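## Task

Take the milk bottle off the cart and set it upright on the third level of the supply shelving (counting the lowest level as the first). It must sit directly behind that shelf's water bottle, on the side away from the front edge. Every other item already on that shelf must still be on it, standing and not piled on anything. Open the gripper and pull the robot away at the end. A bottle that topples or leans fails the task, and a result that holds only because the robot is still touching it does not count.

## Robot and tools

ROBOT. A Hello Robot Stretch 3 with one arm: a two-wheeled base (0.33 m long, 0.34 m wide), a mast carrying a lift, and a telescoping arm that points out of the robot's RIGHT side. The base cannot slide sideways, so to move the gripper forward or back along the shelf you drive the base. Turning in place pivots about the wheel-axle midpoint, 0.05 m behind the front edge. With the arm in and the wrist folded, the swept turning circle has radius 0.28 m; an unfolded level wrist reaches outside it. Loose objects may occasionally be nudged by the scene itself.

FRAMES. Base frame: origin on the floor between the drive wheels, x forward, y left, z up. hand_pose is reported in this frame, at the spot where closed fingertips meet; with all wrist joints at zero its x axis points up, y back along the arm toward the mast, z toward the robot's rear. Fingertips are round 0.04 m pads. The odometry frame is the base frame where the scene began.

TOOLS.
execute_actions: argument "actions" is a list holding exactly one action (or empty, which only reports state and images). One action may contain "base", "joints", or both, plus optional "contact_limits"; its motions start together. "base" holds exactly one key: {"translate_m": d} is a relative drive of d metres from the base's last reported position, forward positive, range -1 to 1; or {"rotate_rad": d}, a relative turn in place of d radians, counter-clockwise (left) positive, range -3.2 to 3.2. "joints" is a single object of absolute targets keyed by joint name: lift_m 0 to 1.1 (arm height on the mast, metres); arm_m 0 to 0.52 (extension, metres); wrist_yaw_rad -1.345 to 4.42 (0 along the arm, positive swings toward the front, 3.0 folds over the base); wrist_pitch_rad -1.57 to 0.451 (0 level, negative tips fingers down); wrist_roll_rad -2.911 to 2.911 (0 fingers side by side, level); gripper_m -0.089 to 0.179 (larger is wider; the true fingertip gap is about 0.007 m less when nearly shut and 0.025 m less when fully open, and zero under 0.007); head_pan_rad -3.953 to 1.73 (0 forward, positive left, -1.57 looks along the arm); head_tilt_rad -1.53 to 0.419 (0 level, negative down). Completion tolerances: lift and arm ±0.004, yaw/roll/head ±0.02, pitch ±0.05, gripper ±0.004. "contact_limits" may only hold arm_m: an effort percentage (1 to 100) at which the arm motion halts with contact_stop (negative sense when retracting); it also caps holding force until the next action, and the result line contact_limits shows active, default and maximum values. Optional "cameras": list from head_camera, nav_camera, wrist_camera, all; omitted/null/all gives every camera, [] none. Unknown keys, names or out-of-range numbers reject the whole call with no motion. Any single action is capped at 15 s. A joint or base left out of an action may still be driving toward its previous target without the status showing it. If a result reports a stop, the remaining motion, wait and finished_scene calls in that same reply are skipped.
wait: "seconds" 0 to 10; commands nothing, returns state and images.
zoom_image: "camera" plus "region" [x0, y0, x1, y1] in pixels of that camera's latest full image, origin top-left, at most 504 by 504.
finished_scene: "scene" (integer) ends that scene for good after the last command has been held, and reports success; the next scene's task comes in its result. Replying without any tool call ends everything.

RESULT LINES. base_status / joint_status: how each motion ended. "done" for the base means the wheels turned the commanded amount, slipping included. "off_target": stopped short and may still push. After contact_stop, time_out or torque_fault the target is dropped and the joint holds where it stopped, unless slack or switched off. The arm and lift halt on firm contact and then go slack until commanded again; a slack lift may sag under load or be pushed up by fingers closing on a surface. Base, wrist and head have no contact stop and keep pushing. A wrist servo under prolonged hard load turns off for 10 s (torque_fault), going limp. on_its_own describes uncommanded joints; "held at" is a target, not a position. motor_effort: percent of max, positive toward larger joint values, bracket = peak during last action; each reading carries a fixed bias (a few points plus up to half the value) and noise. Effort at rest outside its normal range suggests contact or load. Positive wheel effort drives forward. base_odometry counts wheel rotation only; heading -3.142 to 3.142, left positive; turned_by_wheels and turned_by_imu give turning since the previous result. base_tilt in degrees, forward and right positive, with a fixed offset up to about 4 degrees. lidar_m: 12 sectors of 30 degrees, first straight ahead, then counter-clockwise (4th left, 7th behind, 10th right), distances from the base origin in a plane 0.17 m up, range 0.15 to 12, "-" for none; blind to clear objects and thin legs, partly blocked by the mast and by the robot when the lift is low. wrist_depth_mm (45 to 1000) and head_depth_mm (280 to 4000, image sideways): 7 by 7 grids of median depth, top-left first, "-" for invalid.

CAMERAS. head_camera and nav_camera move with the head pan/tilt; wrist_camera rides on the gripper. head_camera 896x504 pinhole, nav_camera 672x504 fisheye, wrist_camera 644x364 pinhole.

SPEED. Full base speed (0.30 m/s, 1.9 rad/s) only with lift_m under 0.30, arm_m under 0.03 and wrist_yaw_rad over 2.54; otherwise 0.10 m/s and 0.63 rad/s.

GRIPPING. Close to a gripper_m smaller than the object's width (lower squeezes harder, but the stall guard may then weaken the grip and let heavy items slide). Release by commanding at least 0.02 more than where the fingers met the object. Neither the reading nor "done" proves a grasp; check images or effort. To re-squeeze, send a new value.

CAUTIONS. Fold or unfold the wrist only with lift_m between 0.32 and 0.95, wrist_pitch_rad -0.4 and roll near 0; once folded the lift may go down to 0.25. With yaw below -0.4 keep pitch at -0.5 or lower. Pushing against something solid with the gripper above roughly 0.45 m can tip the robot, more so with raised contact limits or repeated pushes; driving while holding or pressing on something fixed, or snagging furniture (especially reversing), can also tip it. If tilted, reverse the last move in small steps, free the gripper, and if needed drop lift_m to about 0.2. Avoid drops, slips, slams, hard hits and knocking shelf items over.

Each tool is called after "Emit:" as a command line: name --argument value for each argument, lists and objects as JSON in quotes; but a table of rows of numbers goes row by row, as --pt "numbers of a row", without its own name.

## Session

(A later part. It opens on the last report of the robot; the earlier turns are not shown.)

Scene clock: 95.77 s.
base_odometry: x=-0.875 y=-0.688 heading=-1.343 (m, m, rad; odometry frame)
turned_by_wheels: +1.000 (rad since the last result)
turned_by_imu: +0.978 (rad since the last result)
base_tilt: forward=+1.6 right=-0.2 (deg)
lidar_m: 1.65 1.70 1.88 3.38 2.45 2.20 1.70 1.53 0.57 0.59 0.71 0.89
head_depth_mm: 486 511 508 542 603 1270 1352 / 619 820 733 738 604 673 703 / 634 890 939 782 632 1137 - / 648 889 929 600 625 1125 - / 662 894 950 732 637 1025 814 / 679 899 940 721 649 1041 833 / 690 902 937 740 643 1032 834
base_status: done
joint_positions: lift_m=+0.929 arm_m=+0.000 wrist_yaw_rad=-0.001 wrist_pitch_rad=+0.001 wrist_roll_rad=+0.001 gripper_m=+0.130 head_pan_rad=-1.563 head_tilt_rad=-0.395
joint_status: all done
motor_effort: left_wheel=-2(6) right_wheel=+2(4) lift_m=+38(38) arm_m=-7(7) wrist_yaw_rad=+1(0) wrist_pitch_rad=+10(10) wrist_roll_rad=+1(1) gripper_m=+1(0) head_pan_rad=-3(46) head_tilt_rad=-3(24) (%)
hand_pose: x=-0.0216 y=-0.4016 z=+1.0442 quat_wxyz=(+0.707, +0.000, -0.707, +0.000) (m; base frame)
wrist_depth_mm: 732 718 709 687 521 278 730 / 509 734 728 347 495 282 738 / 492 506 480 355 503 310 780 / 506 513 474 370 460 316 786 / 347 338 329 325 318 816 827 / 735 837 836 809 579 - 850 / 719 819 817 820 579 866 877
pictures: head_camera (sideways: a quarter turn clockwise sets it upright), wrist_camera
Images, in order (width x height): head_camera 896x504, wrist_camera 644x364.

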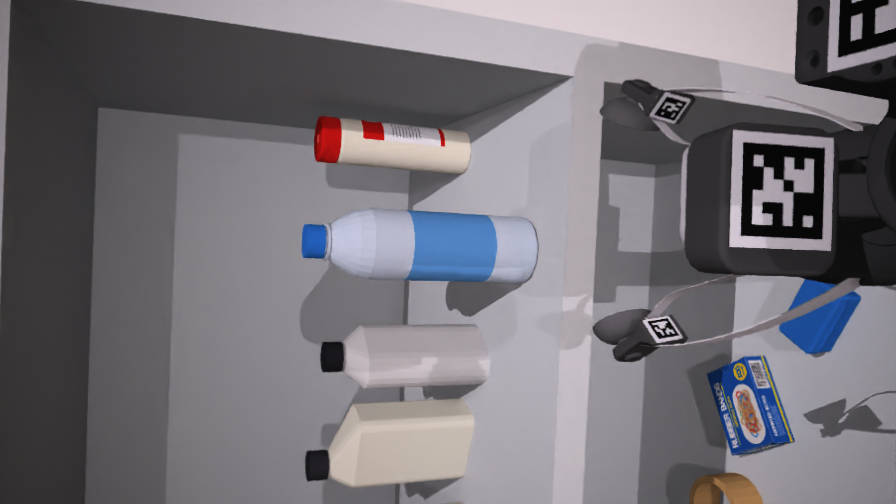

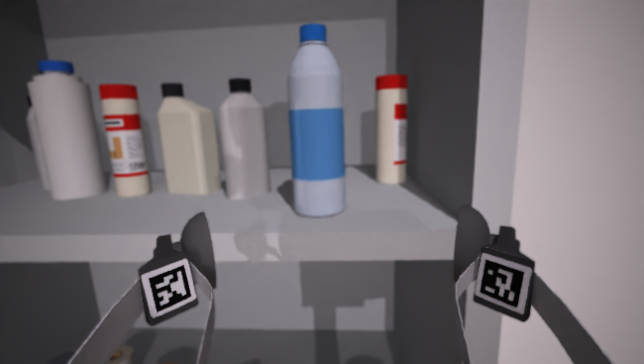

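Emit:
execute_actions --actions '[{"base":{"translate_m":0.02},"joints":{"lift_m":0.98,"arm_m":0.22}}]' --cameras '["wrist_camera"]'

Emit:
execute_actions --actions '[{"joints":{"gripper_m":0.0}}]' --cameras '[]'

Emit:
execute_actions --actions '[{"joints":{"lift_m":1.0}}]' --cameras '["head_camera","wrist_camera"]'

Scene clock: 103.03 s.
base_odometry: x=-0.871 y=-0.708 heading=-1.343 (m, m, rad; odometry frame)
turned_by_wheels: +0.000 (rad since the last result)
turned_by_imu: +0.000 (rad since the last result)
base_tilt: forward=+1.6 right=-0.2 (deg)
lidar_m: 1.62 1.69 1.85 3.37 2.47 2.23 1.72 1.53 0.58 0.67 0.73 0.88
head_depth_mm: 534 579 562 - 586 947 1355 / 620 868 745 - - 775 740 / 635 888 941 - - 1057 844 / 650 891 938 870 640 1050 815 / 663 892 940 707 653 1044 813 / 677 896 946 727 648 1034 833 / 694 898 943 743 644 999 830
base_status: done
joint_positions: lift_m=+0.979 arm_m=+0.220 wrist_yaw_rad=+0.000 wrist_pitch_rad=+0.001 wrist_roll_rad=+0.001 gripper_m=+0.130 head_pan_rad=-1.563 head_tilt_rad=-0.395
joint_status: all done
motor_effort: left_wheel=-2(4) right_wheel=+2(4) lift_m=+38(40) arm_m=+4(4) wrist_yaw_rad=+1(1) wrist_pitch_rad=+10(10) wrist_roll_rad=+1(1) gripper_m=+0(0) head_pan_rad=-4(3) head_tilt_rad=-3(3) (%)
hand_pose: x=-0.0215 y=-0.6209 z=+1.0942 quat_wxyz=(+0.707, +0.000, -0.707, +0.000) (m; base frame)
wrist_depth_mm: 523 510 503 140 485 278 178 / 537 531 521 134 499 281 179 / 551 539 276 130 295 280 180 / 305 277 260 134 304 285 181 / 317 292 338 139 318 246 182 / 309 298 283 144 284 - 183 / 248 238 240 150 221 228 174
pictures: wrist_camera
Images, in order (width x height): wrist_camera 644x364.

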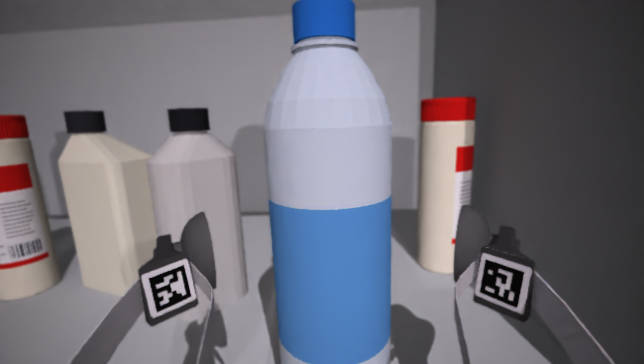

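Scene clock: 104.83 s.
base_odometry: x=-0.871 y=-0.708 heading=-1.343 (m, m, rad; odometry frame)
turned_by_wheels: +0.000 (rad since the last result)
turned_by_imu: +0.000 (rad since the last result)
base_tilt: forward=+1.6 right=-0.2 (deg)
lidar_m: 1.63 1.68 1.85 3.39 2.47 2.23 1.72 1.53 0.58 0.67 0.73 0.88
head_depth_mm: 533 578 563 - 588 948 1355 / 619 870 746 - - 775 742 / 634 889 941 - - 1053 845 / 649 893 937 786 640 1045 818 / 664 895 942 709 654 1040 814 / 677 898 947 729 647 1037 833 / 693 901 946 740 643 993 829
base_status: not commanded
joint_positions: lift_m=+0.979 arm_m=+0.220 wrist_yaw_rad=+0.001 wrist_pitch_rad=+0.000 wrist_roll_rad=+0.001 gripper_m=+0.002 head_pan_rad=-1.563 head_tilt_rad=-0.395
joint_status: all done
motor_effort: left_wheel=-2(2) right_wheel=+1(2) lift_m=+38(38) arm_m=+4(5) wrist_yaw_rad=+0(1) wrist_pitch_rad=+10(9) wrist_roll_rad=+1(1) gripper_m=-32(98) head_pan_rad=-5(4) head_tilt_rad=-3(3) (%)
hand_pose: x=-0.0212 y=-0.6209 z=+1.0941 quat_wxyz=(+0.707, +0.000, -0.707, +0.000) (m; base frame)
wrist_depth_mm: 517 508 507 141 482 279 179 / 535 525 522 135 500 282 179 / 555 545 273 131 295 283 181 / 306 278 260 135 306 288 182 / 319 290 262 139 309 286 182 / 307 299 - 146 211 267 183 / 248 245 240 151 221 228 183
pictures: none
No camera images: the call's "cameras" was empty. Leave "cameras" out to get every camera's image.

Scene clock: 105.77 s.
base_odometry: x=-0.871 y=-0.708 heading=-1.343 (m, m, rad; odometry frame)
turned_by_wheels: +0.000 (rad since the last result)
turned_by_imu: +0.000 (rad since the last result)
base_tilt: forward=+1.6 right=-0.2 (deg)
lidar_m: 1.62 1.68 1.85 3.38 2.47 2.23 1.72 1.53 0.58 0.67 0.73 0.87
head_depth_mm: 534 578 563 - 586 1238 1353 / 621 869 791 - 797 773 740 / 635 889 934 - 1147 1054 845 / 650 887 937 786 658 1048 817 / 665 892 940 710 654 1041 817 / 682 898 942 728 649 1039 833 / 694 902 942 743 643 1001 831
base_status: not commanded
joint_positions: lift_m=+0.999 arm_m=+0.220 wrist_yaw_rad=+0.001 wrist_pitch_rad=-0.048 wrist_roll_rad=+0.001 gripper_m=+0.005 head_pan_rad=-1.563 head_tilt_rad=-0.395
joint_status: all done
on_its_own: wrist_pitch_rad is at rest, and its effort (+34) is outside its rest range (-20 to +32)
motor_effort: left_wheel=-1(2) right_wheel=+1(2) lift_m=+41(41) arm_m=+4(5) wrist_yaw_rad=+0(1) wrist_pitch_rad=+34(35) wrist_roll_rad=+1(1) gripper_m=-30(31) head_pan_rad=-4(4) head_tilt_rad=-3(3) (%)
hand_pose: x=-0.0213 y=-0.6194 z=+1.1016 quat_wxyz=(+0.707, +0.018, -0.707, -0.017) (m; base frame)
wrist_depth_mm: 512 505 496 143 478 281 179 / 531 523 519 137 487 281 180 / 542 531 522 132 297 284 181 / 307 278 264 136 309 284 181 / 319 295 264 141 313 286 183 / 314 304 - 145 212 267 183 / 251 249 245 150 227 232 184
pictures: head_camera (sideways: a quarter turn clockwise sets it upright), wrist_camera
Images, in order (width x height): head_camera 896x504, wrist_camera 644x364.

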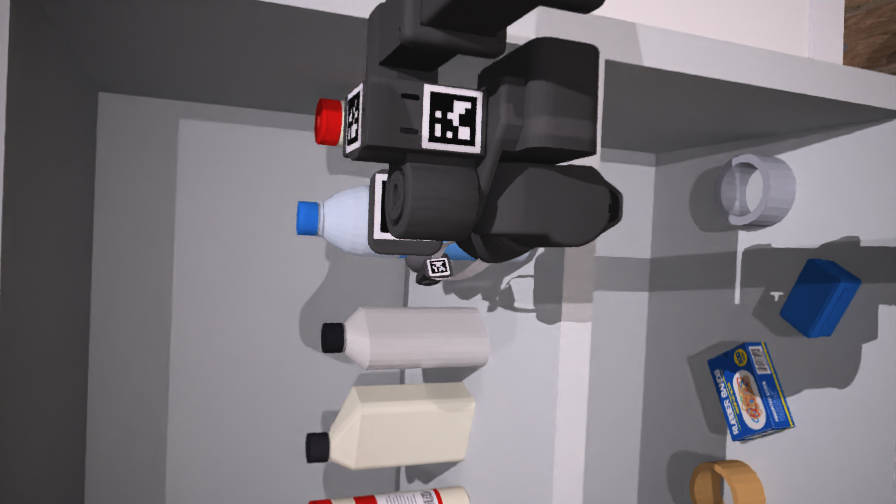

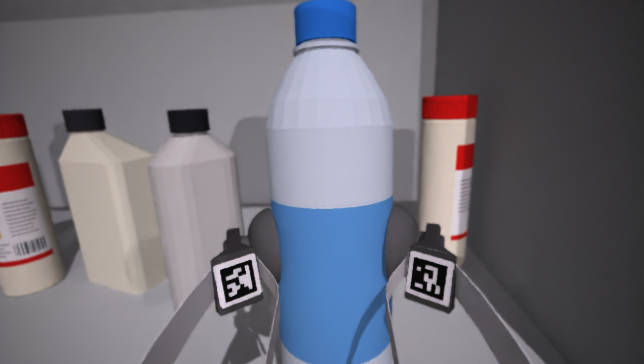

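Place, then retrace (fast, stowed).

Emit:
execute_actions --actions '[{"base":{"translate_m":0.2},"joints":{"arm_m":0.23,"lift_m":1.01}}]' --cameras '[]'

Emit:
execute_actions --actions '[{"joints":{"lift_m":0.985}}]' --cameras '[]'

Emit:
execute_actions --actions '[{"joints":{"gripper_m":0.13}}]' --cameras '[]'

Emit:
execute_actions --actions '[{"joints":{"arm_m":0}}]' --cameras '[]'

Emit:
execute_actions --actions '[{"base":{"translate_m":-0.22},"joints":{"lift_m":0.85}}]' --cameras '["head_camera"]'

Emit:
execute_actions --actions '[{"base":{"rotate_rad":-1.0}}]' --cameras '[]'

Emit:
execute_actions --actions '[{"base":{"translate_m":-1}}]' --cameras '[]'

Emit:
execute_actions --actions '[{"base":{"translate_m":-1}}]' --cameras '[]'

Emit:
execute_actions --actions '[{"base":{"translate_m":-0.1}}]' --cameras '[]'

Emit:
execute_actions --actions '[{"base":{"rotate_rad":-0.6},"joints":{"lift_m":0.69,"gripper_m":0.17,"head_tilt_rad":-0.7}}]' --cameras '[]'

Emit:
execute_actions --actions '[{"joints":{"arm_m":0.3}}]' --cameras '["head_camera","wrist_camera"]'

Scene clock: 126.80 s.
base_odometry: x=-0.826 y=-0.903 heading=-1.343 (m, m, rad; odometry frame)
turned_by_wheels: +0.000 (rad since the last result)
turned_by_imu: +0.000 (rad since the last result)
base_tilt: forward=+1.6 right=-0.2 (deg)
lidar_m: 1.42 1.48 1.59 3.37 2.75 2.44 1.92 1.53 0.66 0.68 0.73 1.48
head_depth_mm: 606 883 937 - 642 1026 848 / 620 888 942 - 863 1057 822 / 636 893 933 - 1136 1054 823 / 651 893 827 736 897 1049 839 / 666 898 938 733 653 1040 834 / 680 902 944 739 648 997 833 / 693 903 773 729 642 987 829
base_status: done
joint_positions: lift_m=+1.009 arm_m=+0.230 wrist_yaw_rad=+0.000 wrist_pitch_rad=-0.050 wrist_roll_rad=+0.001 gripper_m=+0.015 head_pan_rad=-1.563 head_tilt_rad=-0.395
joint_status: all done
on_its_own: gripper_m is held at +0.014, not at your +0.000, by its stall guard, which is not easing now; wrist_pitch_rad is at rest, and its effort (+35) is outside its rest range (-20 to +32)
motor_effort: left_wheel=-2(3) right_wheel=+1(4) lift_m=+41(42) arm_m=+4(5) wrist_yaw_rad=+0(1) wrist_pitch_rad=+35(35) wrist_roll_rad=+1(1) gripper_m=-24(25) head_pan_rad=-2(4) head_tilt_rad=-3(3) (%)
hand_pose: x=-0.0214 y=-0.6293 z=+1.1111 quat_wxyz=(+0.707, +0.018, -0.707, -0.018) (m; base frame)
wrist_depth_mm: 496 502 489 143 475 460 417 / 468 517 509 137 486 483 417 / 256 283 522 132 231 500 418 / 265 288 274 136 223 518 421 / 359 294 279 140 226 426 365 / 324 303 - 145 198 313 307 / 264 262 258 150 239 244 242
pictures: none
No camera images: the call's "cameras" was empty. Leave "cameras" out to get every camera's image.

Scene clock: 127.80 s.
base_odometry: x=-0.826 y=-0.903 heading=-1.343 (m, m, rad; odometry frame)
turned_by_wheels: +0.000 (rad since the last result)
turned_by_imu: +0.000 (rad since the last result)
base_tilt: forward=+1.6 right=-0.2 (deg)
lidar_m: 1.43 1.47 1.59 3.38 2.75 2.43 1.91 1.53 0.66 0.68 0.73 1.48
head_depth_mm: 605 884 947 - 640 1026 849 / 619 889 943 - 1142 1058 824 / 635 891 932 - 1152 1053 825 / 650 892 727 734 1130 1048 839 / 665 896 943 733 654 1042 839 / 678 902 946 741 650 1001 832 / 691 904 773 727 644 987 827
base_status: not commanded
joint_positions: lift_m=+0.986 arm_m=+0.230 wrist_yaw_rad=+0.000 wrist_pitch_rad=-0.018 wrist_roll_rad=+0.001 gripper_m=+0.015 head_pan_rad=-1.563 head_tilt_rad=-0.395
joint_status: all done
on_its_own: gripper_m is held at +0.014, not at your +0.000, by its stall guard, which is not easing now
motor_effort: left_wheel=-2(2) right_wheel=+1(1) lift_m=+16(38) arm_m=+4(4) wrist_yaw_rad=+0(0) wrist_pitch_rad=+19(35) wrist_roll_rad=+1(1) gripper_m=-24(25) head_pan_rad=-4(3) head_tilt_rad=-3(3) (%)
hand_pose: x=-0.0214 y=-0.6304 z=+1.0955 quat_wxyz=(+0.707, +0.007, -0.707, -0.007) (m; base frame)
wrist_depth_mm: 507 499 491 141 477 466 416 / 264 515 508 135 492 487 418 / 254 274 271 131 226 501 419 / 264 286 275 135 221 511 422 / 319 289 274 140 224 410 348 / 289 295 - 145 195 294 289 / 247 244 240 150 222 228 225
pictures: none
No camera images: the call's "cameras" was empty. Leave "cameras" out to get every camera's image.

Scene clock: 129.43 s.
base_odometry: x=-0.826 y=-0.903 heading=-1.343 (m, m, rad; odometry frame)
turned_by_wheels: +0.000 (rad since the last result)
turned_by_imu: +0.000 (rad since the last result)
base_tilt: forward=+1.6 right=-0.2 (deg)
lidar_m: 1.43 1.48 1.59 3.38 2.76 2.43 1.92 1.53 0.66 0.68 0.73 1.49
head_depth_mm: 605 886 946 - 641 1032 852 / 623 890 942 - 1138 1063 820 / 635 890 932 - 1149 1050 825 / 649 897 724 733 1129 1050 839 / 665 898 941 731 654 1044 838 / 678 902 944 737 650 1002 830 / 693 903 773 728 643 989 830
base_status: not commanded
joint_positions: lift_m=+0.986 arm_m=+0.230 wrist_yaw_rad=+0.000 wrist_pitch_rad=-0.002 wrist_roll_rad=+0.001 gripper_m=+0.130 head_pan_rad=-1.563 head_tilt_rad=-0.395
joint_status: all done
motor_effort: left_wheel=-2(2) right_wheel=+1(1) lift_m=+16(16) arm_m=+4(4) wrist_yaw_rad=+1(0) wrist_pitch_rad=+11(19) wrist_roll_rad=+1(1) gripper_m=+1(98) head_pan_rad=-5(3) head_tilt_rad=-3(3) (%)
hand_pose: x=-0.0214 y=-0.6308 z=+1.0996 quat_wxyz=(+0.707, +0.001, -0.707, -0.001) (m; base frame)
wrist_depth_mm: 505 506 493 140 479 471 417 / 271 521 513 134 490 485 418 / 255 275 522 128 229 500 421 / 263 289 273 131 221 513 422 / 276 288 295 136 229 466 365 / 309 288 296 141 237 - 298 / 256 245 247 147 229 236 230
pictures: none
No camera images: the call's "cameras" was empty. Leave "cameras" out to get every camera's image.

Scene clock: 132.37 s.
base_odometry: x=-0.826 y=-0.903 heading=-1.343 (m, m, rad; odometry frame)
turned_by_wheels: +0.000 (rad since the last result)
turned_by_imu: +0.000 (rad since the last result)
base_tilt: forward=+1.6 right=-0.2 (deg)
lidar_m: 1.43 1.48 1.59 3.40 2.76 2.43 1.92 1.53 0.66 0.68 0.73 1.48
head_depth_mm: 604 885 944 870 638 - - / 618 891 940 806 669 1101 - / 634 890 935 687 631 - - / 648 893 728 620 627 - - / 662 895 942 732 1137 1010 838 / 678 901 947 738 648 1002 834 / 691 905 775 729 645 982 829
base_status: not commanded
joint_positions: lift_m=+0.986 arm_m=+0.000 wrist_yaw_rad=+0.000 wrist_pitch_rad=-0.001 wrist_roll_rad=+0.001 gripper_m=+0.130 head_pan_rad=-1.563 head_tilt_rad=-0.395
joint_status: all done
motor_effort: left_wheel=-2(2) right_wheel=+2(1) lift_m=+16(15) arm_m=-7(6) wrist_yaw_rad=-1(0) wrist_pitch_rad=+11(11) wrist_roll_rad=+1(1) gripper_m=+1(1) head_pan_rad=-3(5) head_tilt_rad=-3(3) (%)
hand_pose: x=-0.0214 y=-0.4015 z=+1.0999 quat_wxyz=(+0.707, +0.001, -0.707, -0.001) (m; base frame)
wrist_depth_mm: 524 702 699 688 682 640 413 / 523 736 726 704 696 643 415 / 529 658 486 385 715 523 415 / 518 618 496 386 603 525 419 / 440 496 474 393 449 471 395 / 364 357 349 341 335 - 320 / 502 773 870 849 824 669 403
pictures: none
No camera images: the call's "cameras" was empty. Leave "cameras" out to get every camera's image.

Scene clock: 135.93 s.
base_odometry: x=-0.875 y=-0.688 heading=-1.343 (m, m, rad; odometry frame)
turned_by_wheels: +0.000 (rad since the last result)
turned_by_imu: -0.001 (rad since the last result)
base_tilt: forward=+1.6 right=-0.2 (deg)
lidar_m: 1.64 1.70 1.88 3.38 2.45 2.20 1.70 1.54 0.57 0.59 0.71 0.89
head_depth_mm: 483 508 509 548 603 1281 1374 / 618 814 735 733 605 657 727 / 633 891 938 786 631 1017 882 / 649 894 953 842 627 1047 888 / 662 893 947 732 656 1081 812 / 677 899 944 700 649 1038 834 / 691 902 935 610 636 1031 828
base_status: done
joint_positions: lift_m=+0.851 arm_m=+0.000 wrist_yaw_rad=+0.000 wrist_pitch_rad=+0.000 wrist_roll_rad=+0.001 gripper_m=+0.130 head_pan_rad=-1.563 head_tilt_rad=-0.395
joint_status: all done
motor_effort: left_wheel=-2(6) right_wheel=+1(3) lift_m=+15(15) arm_m=-7(7) wrist_yaw_rad=+1(0) wrist_pitch_rad=+10(10) wrist_roll_rad=+1(1) gripper_m=+1(0) head_pan_rad=-4(3) head_tilt_rad=-3(3) (%)
hand_pose: x=-0.0214 y=-0.4016 z=+0.9651 quat_wxyz=(+0.707, +0.000, -0.707, +0.000) (m; base frame)
wrist_depth_mm: 484 353 699 694 479 278 723 / 485 358 453 716 487 282 743 / 495 378 466 729 440 294 781 / 329 321 315 309 304 303 786 / 753 814 818 789 556 825 826 / 740 846 828 825 571 - 849 / 672 670 706 703 586 888 877
pictures: head_camera (sideways: a quarter turn clockwise sets it upright)
Images, in order (width x height): head_camera 896x504.

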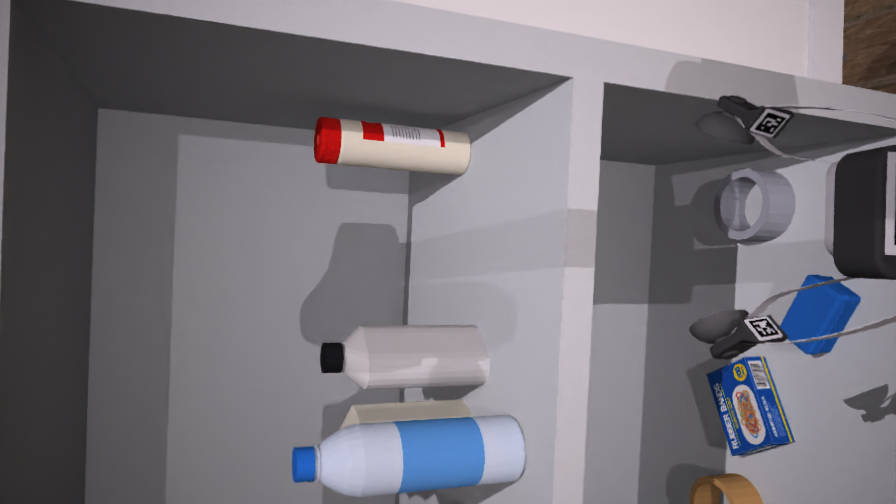

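Scene clock: 138.47 s.
base_odometry: x=-0.875 y=-0.688 heading=-2.343 (m, m, rad; odometry frame)
turned_by_wheels: -1.000 (rad since the last result)
turned_by_imu: -0.978 (rad since the last result)
base_tilt: forward=+1.6 right=-0.3 (deg)
lidar_m: 0.81 0.89 1.65 1.73 1.99 3.38 2.36 2.18 1.70 1.45 0.57 0.71
head_depth_mm: 1819 1913 2026 2120 2214 1790 1435 / 1925 2047 2152 2289 2339 1845 1412 / 1865 2045 2200 2365 2353 1781 1504 / 1607 1732 1880 2030 2143 1768 1504 / 1407 1498 1604 1731 1866 1836 1414 / 1249 1330 1408 1499 1609 1658 1405 / 1130 1192 1252 1335 1417 1502 1398
base_status: done
joint_positions: lift_m=+0.851 arm_m=+0.000 wrist_yaw_rad=+0.000 wrist_pitch_rad=+0.000 wrist_roll_rad=+0.001 gripper_m=+0.130 head_pan_rad=-1.563 head_tilt_rad=-0.395
joint_status: not commanded
motor_effort: left_wheel=+2(5) right_wheel=-1(2) lift_m=+14(15) arm_m=-7(7) wrist_yaw_rad=+0(0) wrist_pitch_rad=+10(10) wrist_roll_rad=+1(1) gripper_m=+1(1) head_pan_rad=-3(4) head_tilt_rad=-3(3) (%)
hand_pose: x=-0.0214 y=-0.4016 z=+0.9651 quat_wxyz=(+0.707, +0.000, -0.707, +0.000) (m; base frame)
wrist_depth_mm: 715 852 - - - - - / 715 857 - - - - - / 728 858 - - - - - / 730 893 - - - - - / 744 885 - - - - - / 750 853 - - - - - / 746 948 - - - - -
pictures: none
No camera images: the call's "cameras" was empty. Leave "cameras" out to get every camera's image.

Scene clock: 149.83 s.
base_odometry: x=-0.178 y=+0.028 heading=-2.343 (m, m, rad; odometry frame)
turned_by_wheels: +0.000 (rad since the last result)
turned_by_imu: -0.004 (rad since the last result)
base_tilt: forward=+1.6 right=-0.2 (deg)
lidar_m: 1.68 2.23 1.90 1.96 2.62 2.55 1.60 1.41 1.59 1.36 1.95 1.43
head_depth_mm: 1361 1436 1499 1591 1705 1740 1431 / 1438 1518 1598 1695 1805 1833 1412 / 1520 1607 1697 1818 1814 1772 1506 / 1614 1719 1824 1936 1619 1659 1500 / 1722 1833 1973 2103 1681 1753 1408 / 1846 1972 2125 2333 2311 1749 1405 / 1980 2101 2237 2398 2292 1745 1404
base_status: done
joint_positions: lift_m=+0.851 arm_m=+0.000 wrist_yaw_rad=+0.000 wrist_pitch_rad=+0.000 wrist_roll_rad=+0.001 gripper_m=+0.130 head_pan_rad=-1.563 head_tilt_rad=-0.395
joint_status: not commanded
motor_effort: left_wheel=+2(3) right_wheel=-1(3) lift_m=+15(15) arm_m=-7(7) wrist_yaw_rad=+0(1) wrist_pitch_rad=+11(10) wrist_roll_rad=+1(1) gripper_m=+1(1) head_pan_rad=-4(3) head_tilt_rad=-3(3) (%)
hand_pose: x=-0.0214 y=-0.4016 z=+0.9651 quat_wxyz=(+0.707, +0.000, -0.707, +0.000) (m; base frame)
wrist_depth_mm: - - - - - - 949 / - - - - - - 977 / - - - - - - - / - - - - - - - / - - - - - - - / - - - - - - - / - - - - - - -
pictures: none
No camera images: the call's "cameras" was empty. Leave "cameras" out to get every camera's image.

Scene clock: 161.20 s.
base_odometry: x=+0.520 y=+0.744 heading=-2.343 (m, m, rad; odometry frame)
turned_by_wheels: +0.000 (rad since the last result)
turned_by_imu: -0.004 (rad since the last result)
base_tilt: forward=+1.6 right=-0.2 (deg)
lidar_m: 2.39 2.77 2.40 2.34 1.77 2.02 1.43 0.66 0.64 1.11 1.56 2.74
head_depth_mm: 896 942 995 1055 1117 1189 1269 / 945 998 1058 1122 1196 1271 1350 / 999 1063 1126 1208 1291 1375 1441 / 1064 1127 1208 1293 1386 1507 1505 / 1137 1205 1297 1395 1505 1608 1411 / 1211 1304 1407 1518 1660 1698 1404 / 1311 1404 1528 1667 1834 1732 1395
base_status: done
joint_positions: lift_m=+0.851 arm_m=+0.000 wrist_yaw_rad=+0.000 wrist_pitch_rad=+0.000 wrist_roll_rad=+0.001 gripper_m=+0.130 head_pan_rad=-1.563 head_tilt_rad=-0.395
joint_status: not commanded
motor_effort: left_wheel=+1(3) right_wheel=-1(5) lift_m=+15(15) arm_m=-7(6) wrist_yaw_rad=+0(0) wrist_pitch_rad=+10(11) wrist_roll_rad=+1(1) gripper_m=+1(0) head_pan_rad=-4(5) head_tilt_rad=-3(3) (%)
hand_pose: x=-0.0214 y=-0.4016 z=+0.9651 quat_wxyz=(+0.707, +0.000, -0.707, +0.000) (m; base frame)
wrist_depth_mm: - - - 923 768 672 590 / - - - 967 799 689 601 / - - - - 827 706 621 / - - - - 853 721 629 / - - - - 883 725 639 / - - - - 898 - 583 / - - - - 944 785 494
pictures: none
No camera images: the call's "cameras" was empty. Leave "cameras" out to get every camera's image.

Scene clock: 163.80 s.
base_odometry: x=+0.590 y=+0.816 heading=-2.343 (m, m, rad; odometry frame)
turned_by_wheels: +0.000 (rad since the last result)
turned_by_imu: +0.000 (rad since the last result)
base_tilt: forward=+1.6 right=-0.2 (deg)
lidar_m: 2.49 2.53 2.46 2.22 1.71 1.93 1.35 0.61 0.59 1.05 1.48 2.83
head_depth_mm: 851 897 944 999 1063 1094 777 / 900 943 1000 1063 1136 1205 1300 / 950 1007 1068 1141 1222 1313 1377 / 1010 1072 1145 1221 1315 1429 1458 / 1079 1150 1231 1322 1430 1536 1405 / 1158 1240 1334 1442 1572 1656 1406 / 1244 1334 1460 1576 1746 1732 1396
base_status: done
joint_positions: lift_m=+0.851 arm_m=+0.000 wrist_yaw_rad=+0.000 wrist_pitch_rad=+0.000 wrist_roll_rad=+0.001 gripper_m=+0.130 head_pan_rad=-1.563 head_tilt_rad=-0.395
joint_status: not commanded
motor_effort: left_wheel=+2(3) right_wheel=-1(5) lift_m=+15(14) arm_m=-7(6) wrist_yaw_rad=+0(0) wrist_pitch_rad=+10(10) wrist_roll_rad=+1(1) gripper_m=+0(1) head_pan_rad=-4(3) head_tilt_rad=-3(3) (%)
hand_pose: x=-0.0214 y=-0.4016 z=+0.9651 quat_wxyz=(+0.707, +0.000, -0.707, +0.000) (m; base frame)
wrist_depth_mm: - - - 858 721 628 551 / - - - 895 738 642 564 / - - - 917 765 664 575 / - - - 967 789 681 592 / - - - - 822 667 610 / - - - - 845 - 566 / - - - - 875 548 467
pictures: none
No camera images: the call's "cameras" was empty. Leave "cameras" out to get every camera's image.

Scene clock: 166.10 s.
base_odometry: x=+0.590 y=+0.816 heading=-2.943 (m, m, rad; odometry frame)
turned_by_wheels: -0.600 (rad since the last result)
turned_by_imu: -0.586 (rad since the last result)
base_tilt: forward=+1.6 right=-0.2 (deg)
lidar_m: 1.98 2.50 2.90 2.47 2.39 1.71 1.81 1.45 0.62 0.59 0.60 1.38
head_depth_mm: 834 935 1063 1175 877 1355 1198 / 838 933 1060 1008 1037 1116 1193 / 834 932 1058 1001 1055 1116 1218 / 834 931 1039 951 1057 1074 - / 834 935 1056 991 999 1180 1184 / 833 933 1055 1219 1399 1367 1177 / 833 934 1054 1220 1439 1366 1172
base_status: done
joint_positions: lift_m=+0.691 arm_m=+0.000 wrist_yaw_rad=+0.000 wrist_pitch_rad=+0.000 wrist_roll_rad=+0.001 gripper_m=+0.170 head_pan_rad=-1.563 head_tilt_rad=-0.691
joint_status: all done
motor_effort: left_wheel=+2(6) right_wheel=-1(3) lift_m=+15(15) arm_m=-7(7) wrist_yaw_rad=+0(0) wrist_pitch_rad=+10(10) wrist_roll_rad=+1(1) gripper_m=+1(100) head_pan_rad=-3(4) head_tilt_rad=-5(33) (%)
hand_pose: x=-0.0214 y=-0.4016 z=+0.8052 quat_wxyz=(+0.707, +0.000, -0.707, +0.000) (m; base frame)
wrist_depth_mm: 687 702 697 694 683 688 665 / 714 707 719 706 705 707 685 / 750 740 743 723 737 724 698 / 767 765 767 683 680 736 725 / 789 793 423 551 364 375 762 / 818 - 378 375 374 587 774 / 854 854 836 664 656 798 813
pictures: none
No camera images: the call's "cameras" was empty. Leave "cameras" out to get every camera's image.

Scene clock: 169.53 s.
base_odometry: x=+0.590 y=+0.816 heading=-2.943 (m, m, rad; odometry frame)
turned_by_wheels: +0.000 (rad since the last result)
turned_by_imu: +0.000 (rad since the last result)
base_tilt: forward=+1.6 right=-0.2 (deg)
lidar_m: 1.98 2.50 2.89 2.46 2.39 1.71 1.81 1.45 0.62 0.59 0.60 1.37
head_depth_mm: 834 933 1060 1180 876 1365 1234 / 833 935 1059 1011 - - 1192 / 835 933 1056 1036 - 1116 1183 / 834 932 1040 965 1055 1118 1188 / 834 935 1057 961 1048 1124 1177 / 832 931 1061 1216 1401 1367 1176 / 832 928 1057 1213 1441 1366 1178
base_status: not commanded
joint_positions: lift_m=+0.691 arm_m=+0.300 wrist_yaw_rad=+0.000 wrist_pitch_rad=+0.000 wrist_roll_rad=+0.001 gripper_m=+0.170 head_pan_rad=-1.563 head_tilt_rad=-0.692
joint_status: all done
motor_effort: left_wheel=+2(2) right_wheel=-1(1) lift_m=+15(15) arm_m=+5(6) wrist_yaw_rad=-1(0) wrist_pitch_rad=+10(10) wrist_roll_rad=+1(1) gripper_m=+0(1) head_pan_rad=-4(3) head_tilt_rad=-5(5) (%)
hand_pose: x=-0.0214 y=-0.7009 z=+0.8052 quat_wxyz=(+0.707, +0.000, -0.707, +0.000) (m; base frame)
wrist_depth_mm: 423 424 419 419 418 418 417 / 438 437 438 434 431 431 430 / 452 446 448 443 450 442 442 / 468 468 465 276 461 454 456 / 483 486 400 279 393 390 467 / 501 - 387 289 372 356 276 / 522 259 297 291 287 280 267
pictures: head_camera (sideways: a quarter turn clockwise sets it upright), wrist_camera
Images, in order (width x height): head_camera 896x504, wrist_camera 644x364.

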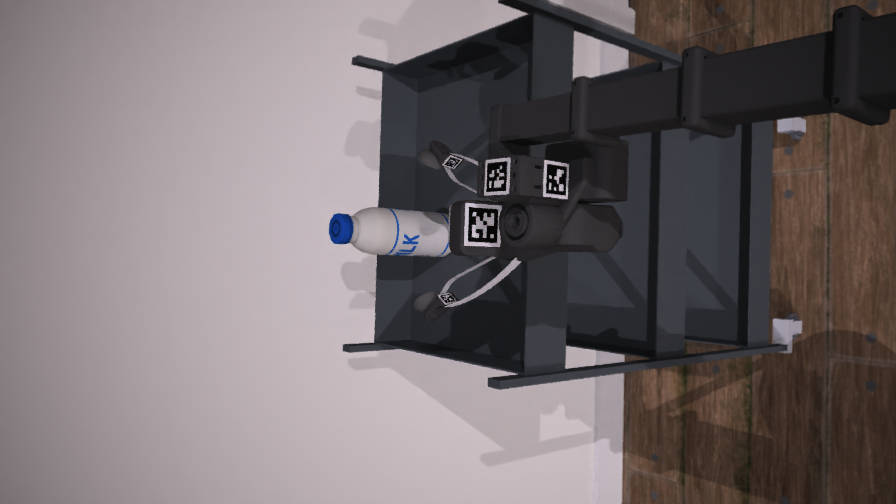

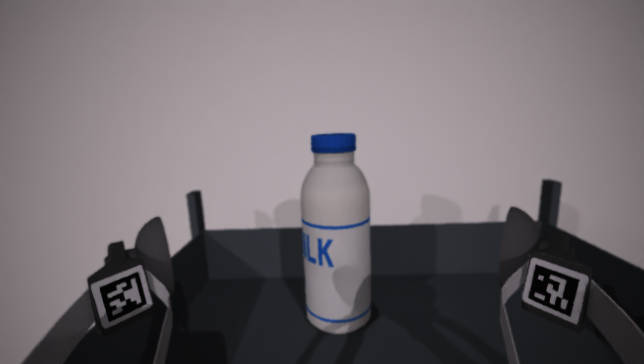

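Emit:
execute_actions --actions '[{"joints":{"arm_m":0.44,"lift_m":0.675}}]' --cameras '[]'

Emit:
execute_actions --actions '[{"joints":{"gripper_m":0.0}}]' --cameras '[]'

Emit:
execute_actions --actions '[{"joints":{"lift_m":0.85}}]' --cameras '["wrist_camera"]'

Scene clock: 176.40 s.
base_odometry: x=+0.590 y=+0.816 heading=-2.943 (m, m, rad; odometry frame)
turned_by_wheels: +0.000 (rad since the last result)
turned_by_imu: +0.000 (rad since the last result)
base_tilt: forward=+1.6 right=-0.2 (deg)
lidar_m: 1.98 2.49 2.90 2.46 2.38 1.72 1.81 1.45 0.62 0.59 0.60 1.38
head_depth_mm: 836 933 1059 1174 877 1364 1223 / 834 935 1057 1041 887 - 1168 / 837 932 1058 - 1057 1114 1186 / 837 933 1036 962 1057 1122 1179 / 834 930 1045 973 1052 1123 1183 / 832 933 1056 1215 1397 1370 1182 / 833 934 1052 1217 1436 1369 1172
base_status: not commanded
joint_positions: lift_m=+0.676 arm_m=+0.440 wrist_yaw_rad=+0.000 wrist_pitch_rad=+0.000 wrist_roll_rad=+0.001 gripper_m=+0.170 head_pan_rad=-1.563 head_tilt_rad=-0.692
joint_status: all done
motor_effort: left_wheel=+2(2) right_wheel=-1(1) lift_m=+15(17) arm_m=+4(6) wrist_yaw_rad=-1(0) wrist_pitch_rad=+10(10) wrist_roll_rad=+1(1) gripper_m=+0(1) head_pan_rad=-5(5) head_tilt_rad=-5(5) (%)
hand_pose: x=-0.0214 y=-0.8409 z=+0.7902 quat_wxyz=(+0.707, +0.000, -0.707, +0.000) (m; base frame)
wrist_depth_mm: 295 294 294 293 292 291 288 / 306 304 304 302 303 298 297 / 314 314 314 134 310 311 309 / 325 323 325 136 320 321 319 / 341 333 338 130 329 331 329 / 352 - 259 132 251 251 248 / 358 253 265 137 253 257 247
pictures: none
No camera images: the call's "cameras" was empty. Leave "cameras" out to get every camera's image.

Scene clock: 178.60 s.
base_odometry: x=+0.590 y=+0.816 heading=-2.943 (m, m, rad; odometry frame)
turned_by_wheels: +0.000 (rad since the last result)
turned_by_imu: +0.000 (rad since the last result)
base_tilt: forward=+1.6 right=-0.2 (deg)
lidar_m: 1.98 2.50 2.89 2.46 2.38 1.71 1.81 1.45 0.62 0.59 0.60 1.38
head_depth_mm: 835 935 1056 1167 875 1360 1218 / 832 934 1054 1038 885 - 1165 / 834 936 1055 - 1059 1116 1186 / 834 930 1030 959 1054 1121 1185 / 832 935 1060 989 1047 1123 1180 / 833 933 1058 1216 1398 1364 1177 / 834 932 1051 1222 1446 1367 1177
base_status: not commanded
joint_positions: lift_m=+0.676 arm_m=+0.440 wrist_yaw_rad=+0.000 wrist_pitch_rad=+0.001 wrist_roll_rad=+0.001 gripper_m=+0.002 head_pan_rad=-1.563 head_tilt_rad=-0.692
joint_status: all done
motor_effort: left_wheel=+2(2) right_wheel=-1(1) lift_m=+15(15) arm_m=+4(5) wrist_yaw_rad=+0(0) wrist_pitch_rad=+10(10) wrist_roll_rad=+1(1) gripper_m=-34(98) head_pan_rad=-3(3) head_tilt_rad=-5(5) (%)
hand_pose: x=-0.0214 y=-0.8409 z=+0.7905 quat_wxyz=(+0.707, +0.000, -0.707, +0.000) (m; base frame)
wrist_depth_mm: 295 296 292 293 291 290 290 / 306 305 305 302 302 300 298 / 315 316 314 135 309 310 309 / 328 324 323 136 320 319 320 / 340 334 330 130 140 329 330 / 350 258 - 131 140 249 249 / 209 247 264 137 253 256 254
pictures: none
No camera images: the call's "cameras" was empty. Leave "cameras" out to get every camera's image.

Scene clock: 181.03 s.
base_odometry: x=+0.590 y=+0.816 heading=-2.943 (m, m, rad; odometry frame)
turned_by_wheels: +0.000 (rad since the last result)
turned_by_imu: +0.000 (rad since the last result)
base_tilt: forward=+1.6 right=-0.2 (deg)
lidar_m: 1.98 2.49 2.89 2.46 2.39 1.71 1.81 1.45 0.62 0.59 0.60 1.37
head_depth_mm: 834 932 1059 - - - 1184 / 836 934 - 1006 1063 1101 1192 / 834 926 - 1002 1055 1124 1187 / 836 933 1055 1002 1059 1185 1185 / 832 932 1027 942 1047 1131 1179 / 832 930 1058 1199 1408 1366 1174 / 830 927 1053 1215 1438 1358 1172
base_status: not commanded
joint_positions: lift_m=+0.849 arm_m=+0.440 wrist_yaw_rad=+0.000 wrist_pitch_rad=-0.001 wrist_roll_rad=+0.001 gripper_m=+0.000 head_pan_rad=-1.563 head_tilt_rad=-0.692
joint_status: all done
motor_effort: left_wheel=+1(2) right_wheel=-1(2) lift_m=+38(41) arm_m=+4(4) wrist_yaw_rad=+0(1) wrist_pitch_rad=+11(22) wrist_roll_rad=+1(1) gripper_m=-3(34) head_pan_rad=-4(5) head_tilt_rad=-5(6) (%)
hand_pose: x=-0.0214 y=-0.8409 z=+0.9637 quat_wxyz=(+0.707, +0.001, -0.707, -0.001) (m; base frame)
wrist_depth_mm: 296 296 294 293 292 292 288 / 305 305 305 301 301 297 298 / 316 314 315 313 310 310 308 / 328 325 325 323 322 320 318 / 338 336 335 - 334 336 329 / 351 352 351 350 345 345 343 / 369 362 363 361 361 356 357
pictures: wrist_camera
Images, in order (width x height): wrist_camera 644x364.

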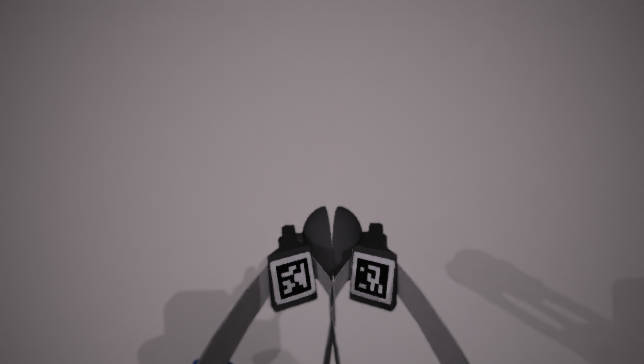

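Slipped off the shoulder.

Emit:
execute_actions --actions '[{"joints":{"arm_m":0.2,"gripper_m":0.17,"wrist_pitch_rad":-0.3}}]' --cameras '["head_camera","wrist_camera"]'

Scene clock: 186.97 s.
base_odometry: x=+0.590 y=+0.816 heading=-2.943 (m, m, rad; odometry frame)
turned_by_wheels: +0.000 (rad since the last result)
turned_by_imu: +0.000 (rad since the last result)
base_tilt: forward=+1.5 right=-0.2 (deg)
lidar_m: 1.98 2.49 2.89 2.47 2.38 1.70 1.81 1.45 0.62 0.59 0.60 1.37
head_depth_mm: 836 936 1059 1170 - 1331 1182 / 837 933 1060 - 1063 1100 1191 / 835 934 1057 - 1088 1122 1189 / 833 933 1053 950 1050 1180 1178 / 834 933 1035 939 1049 1125 1181 / 834 932 1058 1197 1406 1365 1176 / 833 931 1054 1220 1430 1363 1173
base_status: not commanded
joint_positions: lift_m=+0.849 arm_m=+0.200 wrist_yaw_rad=+0.000 wrist_pitch_rad=-0.316 wrist_roll_rad=+0.001 gripper_m=+0.170 head_pan_rad=-1.563 head_tilt_rad=-0.692
joint_status: all done
motor_effort: left_wheel=+1(1) right_wheel=-1(1) lift_m=+38(38) arm_m=-7(7) wrist_yaw_rad=+0(0) wrist_pitch_rad=+8(10) wrist_roll_rad=+1(1) gripper_m=+1(100) head_pan_rad=-3(4) head_tilt_rad=-6(5) (%)
hand_pose: x=-0.0214 y=-0.5814 z=+0.8857 quat_wxyz=(+0.698, +0.111, -0.698, -0.111) (m; base frame)
wrist_depth_mm: 484 490 488 493 486 491 490 / 527 524 523 526 528 522 529 / 577 575 573 572 571 575 560 / 626 624 595 543 550 600 608 / 690 679 489 484 499 495 656 / 762 - 408 414 405 400 739 / 870 319 354 351 347 338 323
pictures: head_camera (sideways: a quarter turn clockwise sets it upright), wrist_camera
Images, in order (width x height): head_camera 896x504, wrist_camera 644x364.

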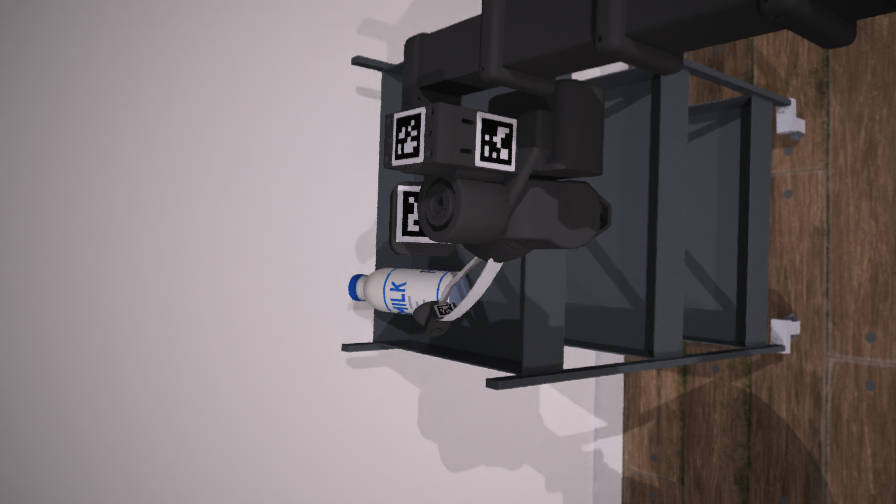

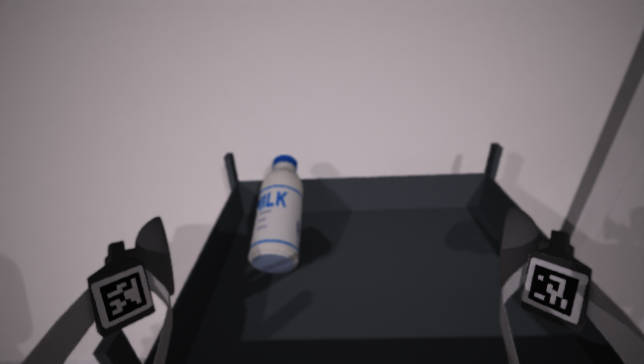

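Emit:
execute_actions --actions '[{"base":{"translate_m":0.085},"joints":{"arm_m":0.52,"gripper_m":0.12,"wrist_pitch_rad":-1.0,"lift_m":0.97}}]' --cameras '["head_camera","wrist_camera"]'

Scene clock: 197.27 s.
base_odometry: x=+0.507 y=+0.799 heading=-2.943 (m, m, rad; odometry frame)
turned_by_wheels: +0.000 (rad since the last result)
turned_by_imu: +0.001 (rad since the last result)
base_tilt: forward=+1.5 right=-0.2 (deg)
lidar_m: 1.96 2.42 2.89 2.47 2.51 1.79 1.82 1.44 0.62 0.58 1.03 1.38
head_depth_mm: 831 - 1076 980 1064 1072 1192 / 819 966 1057 1008 1063 1117 1194 / 813 - 1062 1001 1055 1118 1186 / 828 921 1058 936 1055 1118 1182 / 831 930 1054 1189 1365 1339 1182 / 832 929 1058 1211 1436 1367 1181 / 830 927 1054 1216 1437 1360 1169
base_status: done
joint_positions: lift_m=+0.969 arm_m=+0.518 wrist_yaw_rad=+0.000 wrist_pitch_rad=-1.006 wrist_roll_rad=+0.001 gripper_m=+0.120 head_pan_rad=-1.563 head_tilt_rad=-0.692
joint_status: all done
joint sent to its limit — the command would take arm_m past its upper limit, so that joint was sent only as far as its limit.
motor_effort: left_wheel=+1(4) right_wheel=-1(3) lift_m=+38(38) arm_m=+5(5) wrist_yaw_rad=-1(1) wrist_pitch_rad=+3(8) wrist_roll_rad=+1(1) gripper_m=+0(98) head_pan_rad=-3(4) head_tilt_rad=-5(5) (%)
hand_pose: x=-0.0216 y=-0.7797 z=+0.8788 quat_wxyz=(+0.620, +0.341, -0.619, -0.341) (m; base frame)
wrist_depth_mm: 295 298 302 306 311 315 315 / 362 366 374 375 385 390 396 / 463 472 453 377 447 390 372 / 646 671 631 304 395 390 378 / - - 911 304 371 367 360 / - - 368 313 350 - 342 / 943 913 914 340 335 329 327
pictures: head_camera (sideways: a quarter turn clockwise sets it upright), wrist_camera
Images, in order (width x height): head_camera 896x504, wrist_camera 644x364.

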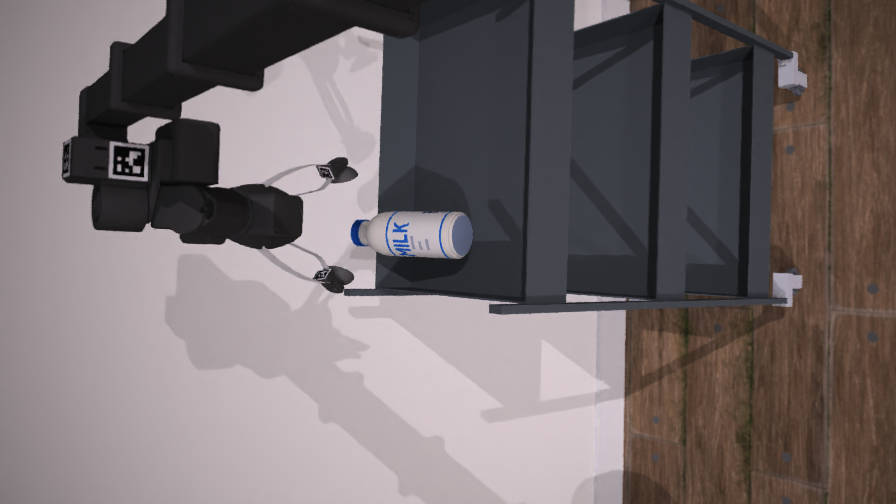

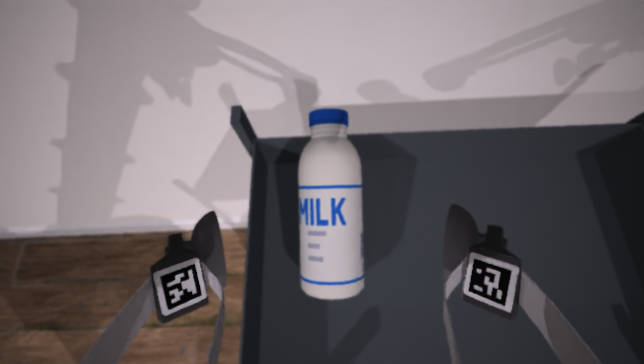

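Emit:
execute_actions --actions '[{"joints":{"gripper_m":0.095,"lift_m":0.83}}]' --cameras '["head_camera","wrist_camera"]'

Scene clock: 201.57 s.
base_odometry: x=+0.507 y=+0.799 heading=-2.943 (m, m, rad; odometry frame)
turned_by_wheels: +0.000 (rad since the last result)
turned_by_imu: +0.000 (rad since the last result)
base_tilt: forward=+1.6 right=-0.2 (deg)
lidar_m: 1.96 2.42 2.89 2.46 2.51 1.79 1.82 1.45 0.62 0.58 1.03 1.37
head_depth_mm: 832 931 1056 1001 - - 1171 / 830 933 - 972 1062 1117 1187 / 830 914 - 1000 1056 1117 1190 / 833 933 1054 932 1056 1122 1184 / 833 931 1054 1190 1366 1341 1184 / 832 930 1056 1213 1437 1374 1180 / 827 926 1052 1218 1442 1360 1174
base_status: not commanded
joint_positions: lift_m=+0.831 arm_m=+0.518 wrist_yaw_rad=+0.000 wrist_pitch_rad=-1.006 wrist_roll_rad=+0.001 gripper_m=+0.095 head_pan_rad=-1.563 head_tilt_rad=-0.692
joint_status: all done
motor_effort: left_wheel=+1(1) right_wheel=-1(1) lift_m=+15(32) arm_m=+5(5) wrist_yaw_rad=+0(0) wrist_pitch_rad=+3(3) wrist_roll_rad=+1(1) gripper_m=+0(92) head_pan_rad=-4(3) head_tilt_rad=-5(5) (%)
hand_pose: x=-0.0216 y=-0.7796 z=+0.7400 quat_wxyz=(+0.620, +0.341, -0.619, -0.341) (m; base frame)
wrist_depth_mm: 295 297 280 186 289 291 291 / 363 365 244 171 258 262 263 / 461 473 267 170 268 264 259 / 651 665 252 170 249 247 245 / 900 898 237 169 236 236 230 / 872 856 227 172 223 222 219 / 829 792 214 216 213 211 208
pictures: head_camera (sideways: a quarter turn clockwise sets it upright), wrist_camera
Images, in order (width x height): head_camera 896x504, wrist_camera 644x364.

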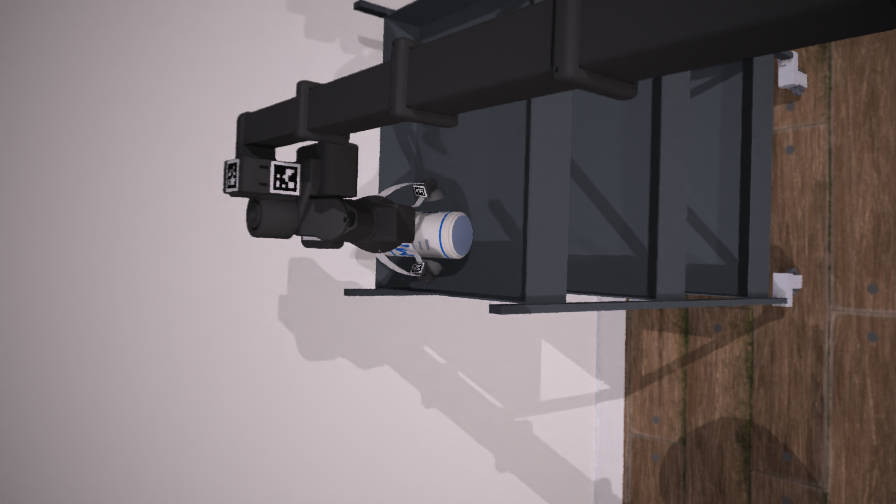

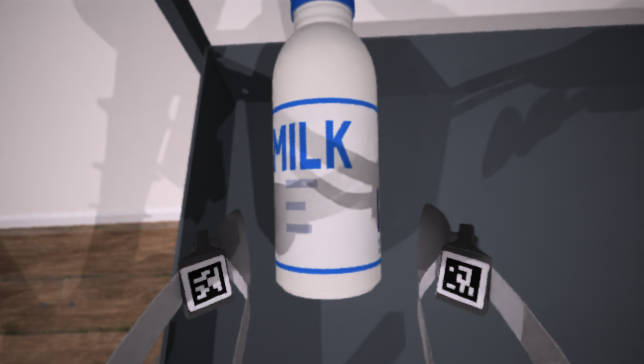

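Emit:
execute_actions --actions '[{"joints":{"wrist_pitch_rad":-0.8,"lift_m":0.78}}]' --cameras '["wrist_camera"]'

Emit:
execute_actions --actions '[{"joints":{"gripper_m":0.0}}]' --cameras '[]'

Emit:
execute_actions --actions '[{"joints":{"lift_m":0.9,"arm_m":0.4}}]' --cameras '["head_camera","wrist_camera"]'

Scene clock: 206.77 s.
base_odometry: x=+0.507 y=+0.799 heading=-2.943 (m, m, rad; odometry frame)
turned_by_wheels: +0.000 (rad since the last result)
turned_by_imu: +0.000 (rad since the last result)
base_tilt: forward=+1.6 right=-0.2 (deg)
lidar_m: 1.96 2.42 2.89 2.46 2.51 1.79 1.83 1.45 0.62 0.59 1.03 1.37
head_depth_mm: 834 930 1054 1011 886 - - / 834 928 1040 - 1064 1150 1190 / 833 927 - 968 1059 1118 1187 / 830 932 1034 932 1055 1120 1186 / 831 929 1057 1186 1370 1345 1180 / 830 931 1056 1216 1435 1366 1180 / 829 929 1054 1212 1435 1361 1176
base_status: not commanded
joint_positions: lift_m=+0.781 arm_m=+0.518 wrist_yaw_rad=+0.000 wrist_pitch_rad=-0.814 wrist_roll_rad=+0.001 gripper_m=+0.095 head_pan_rad=-1.563 head_tilt_rad=-0.692
joint_status: all done
motor_effort: left_wheel=+2(2) right_wheel=-1(1) lift_m=+15(15) arm_m=+4(5) wrist_yaw_rad=-1(1) wrist_pitch_rad=+7(6) wrist_roll_rad=+1(1) gripper_m=+0(0) head_pan_rad=-4(4) head_tilt_rad=-5(5) (%)
hand_pose: x=-0.0216 y=-0.8213 z=+0.7165 quat_wxyz=(+0.649, +0.280, -0.649, -0.280) (m; base frame)
wrist_depth_mm: 247 236 251 175 256 258 258 / 289 283 275 154 279 214 215 / 349 351 220 144 239 241 242 / 440 423 233 138 235 234 230 / 588 559 208 133 210 214 211 / 829 751 197 129 192 198 193 / 796 769 186 125 181 181 179
pictures: wrist_camera
Images, in order (width x height): wrist_camera 644x364.

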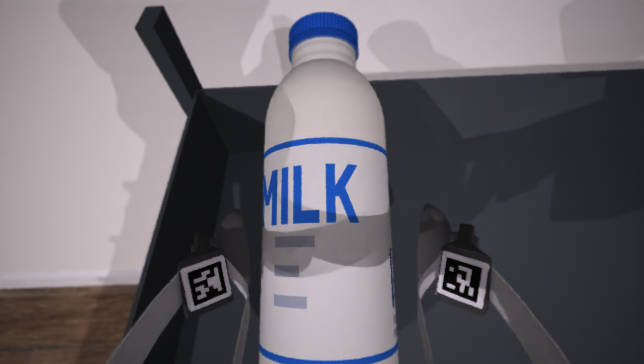

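Scene clock: 208.20 s.
base_odometry: x=+0.507 y=+0.799 heading=-2.943 (m, m, rad; odometry frame)
turned_by_wheels: +0.000 (rad since the last result)
turned_by_imu: +0.000 (rad since the last result)
base_tilt: forward=+1.6 right=-0.2 (deg)
lidar_m: 1.96 2.41 2.90 2.46 2.51 1.79 1.82 1.45 0.62 0.59 1.03 1.37
head_depth_mm: 830 930 1057 1009 892 - - / 834 929 1038 - 1062 1154 1190 / 831 932 - 971 1062 1118 1187 / 829 928 1033 930 1053 1117 1187 / 829 927 1055 1189 1362 1346 1185 / 831 930 1052 1214 1442 1371 1172 / 830 928 1055 1216 1435 1362 1173
base_status: not commanded
joint_positions: lift_m=+0.781 arm_m=+0.518 wrist_yaw_rad=+0.001 wrist_pitch_rad=-0.805 wrist_roll_rad=+0.001 gripper_m=+0.002 head_pan_rad=-1.563 head_tilt_rad=-0.692
joint_status: all done
motor_effort: left_wheel=+1(2) right_wheel=-1(2) lift_m=+15(15) arm_m=+4(5) wrist_yaw_rad=+0(0) wrist_pitch_rad=+3(7) wrist_roll_rad=+1(1) gripper_m=-35(98) head_pan_rad=-4(3) head_tilt_rad=-5(5) (%)
hand_pose: x=-0.0215 y=-0.8230 z=+0.7178 quat_wxyz=(+0.651, +0.277, -0.650, -0.277) (m; base frame)
wrist_depth_mm: 246 241 249 237 254 256 257 / 289 281 282 160 279 280 212 / 347 348 225 144 228 237 239 / 434 419 233 139 236 237 233 / 576 546 206 134 146 215 212 / 821 734 186 130 136 197 195 / 801 474 188 125 180 182 179
pictures: none
No camera images: the call's "cameras" was empty. Leave "cameras" out to get every camera's image.

Scene clock: 210.33 s.
base_odometry: x=+0.507 y=+0.799 heading=-2.943 (m, m, rad; odometry frame)
turned_by_wheels: +0.000 (rad since the last result)
turned_by_imu: +0.000 (rad since the last result)
base_tilt: forward=+1.6 right=-0.2 (deg)
lidar_m: 1.96 2.42 2.91 2.46 2.51 1.79 1.82 1.45 0.62 0.59 1.03 1.37
head_depth_mm: 833 934 1019 - 1064 1105 1198 / 832 919 1097 1007 1061 1117 1193 / 832 899 - 1002 1058 1118 1190 / 831 926 1046 932 1053 1121 1187 / 830 930 1051 1189 1365 1350 1181 / 831 929 1053 1219 1437 1371 1178 / 830 930 1055 1213 1433 1365 1170
base_status: not commanded
joint_positions: lift_m=+0.899 arm_m=+0.400 wrist_yaw_rad=+0.001 wrist_pitch_rad=-0.809 wrist_roll_rad=+0.001 gripper_m=+0.004 head_pan_rad=-1.563 head_tilt_rad=-0.692
joint_status: all done
motor_effort: left_wheel=+1(3) right_wheel=-1(2) lift_m=+38(39) arm_m=-7(9) wrist_yaw_rad=+0(0) wrist_pitch_rad=+5(8) wrist_roll_rad=+1(1) gripper_m=-1(34) head_pan_rad=-3(3) head_tilt_rad=-5(5) (%)
hand_pose: x=-0.0215 y=-0.7046 z=+0.8360 quat_wxyz=(+0.650, +0.279, -0.650, -0.279) (m; base frame)
wrist_depth_mm: 362 371 370 375 376 377 383 / 430 430 422 410 429 429 415 / 516 521 503 312 398 396 377 / 631 657 624 299 374 372 358 / 844 872 781 - 343 337 332 / - 972 947 306 311 306 304 / 899 892 305 293 289 284 280
pictures: head_camera (sideways: a quarter turn clockwise sets it upright), wrist_camera
Images, in order (width x height): head_camera 896x504, wrist_camera 644x364.

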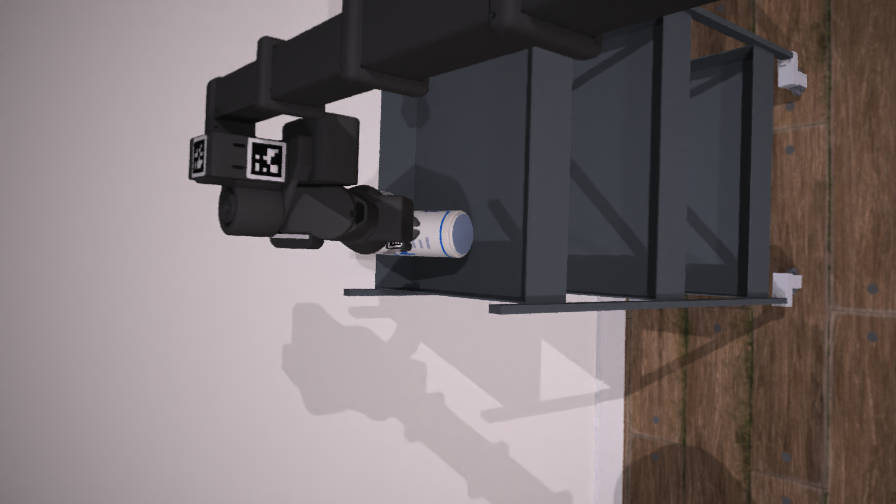

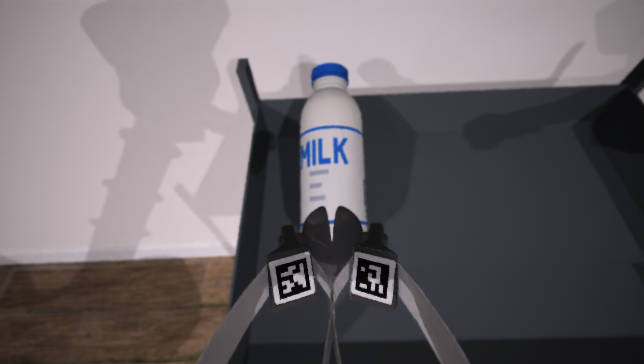

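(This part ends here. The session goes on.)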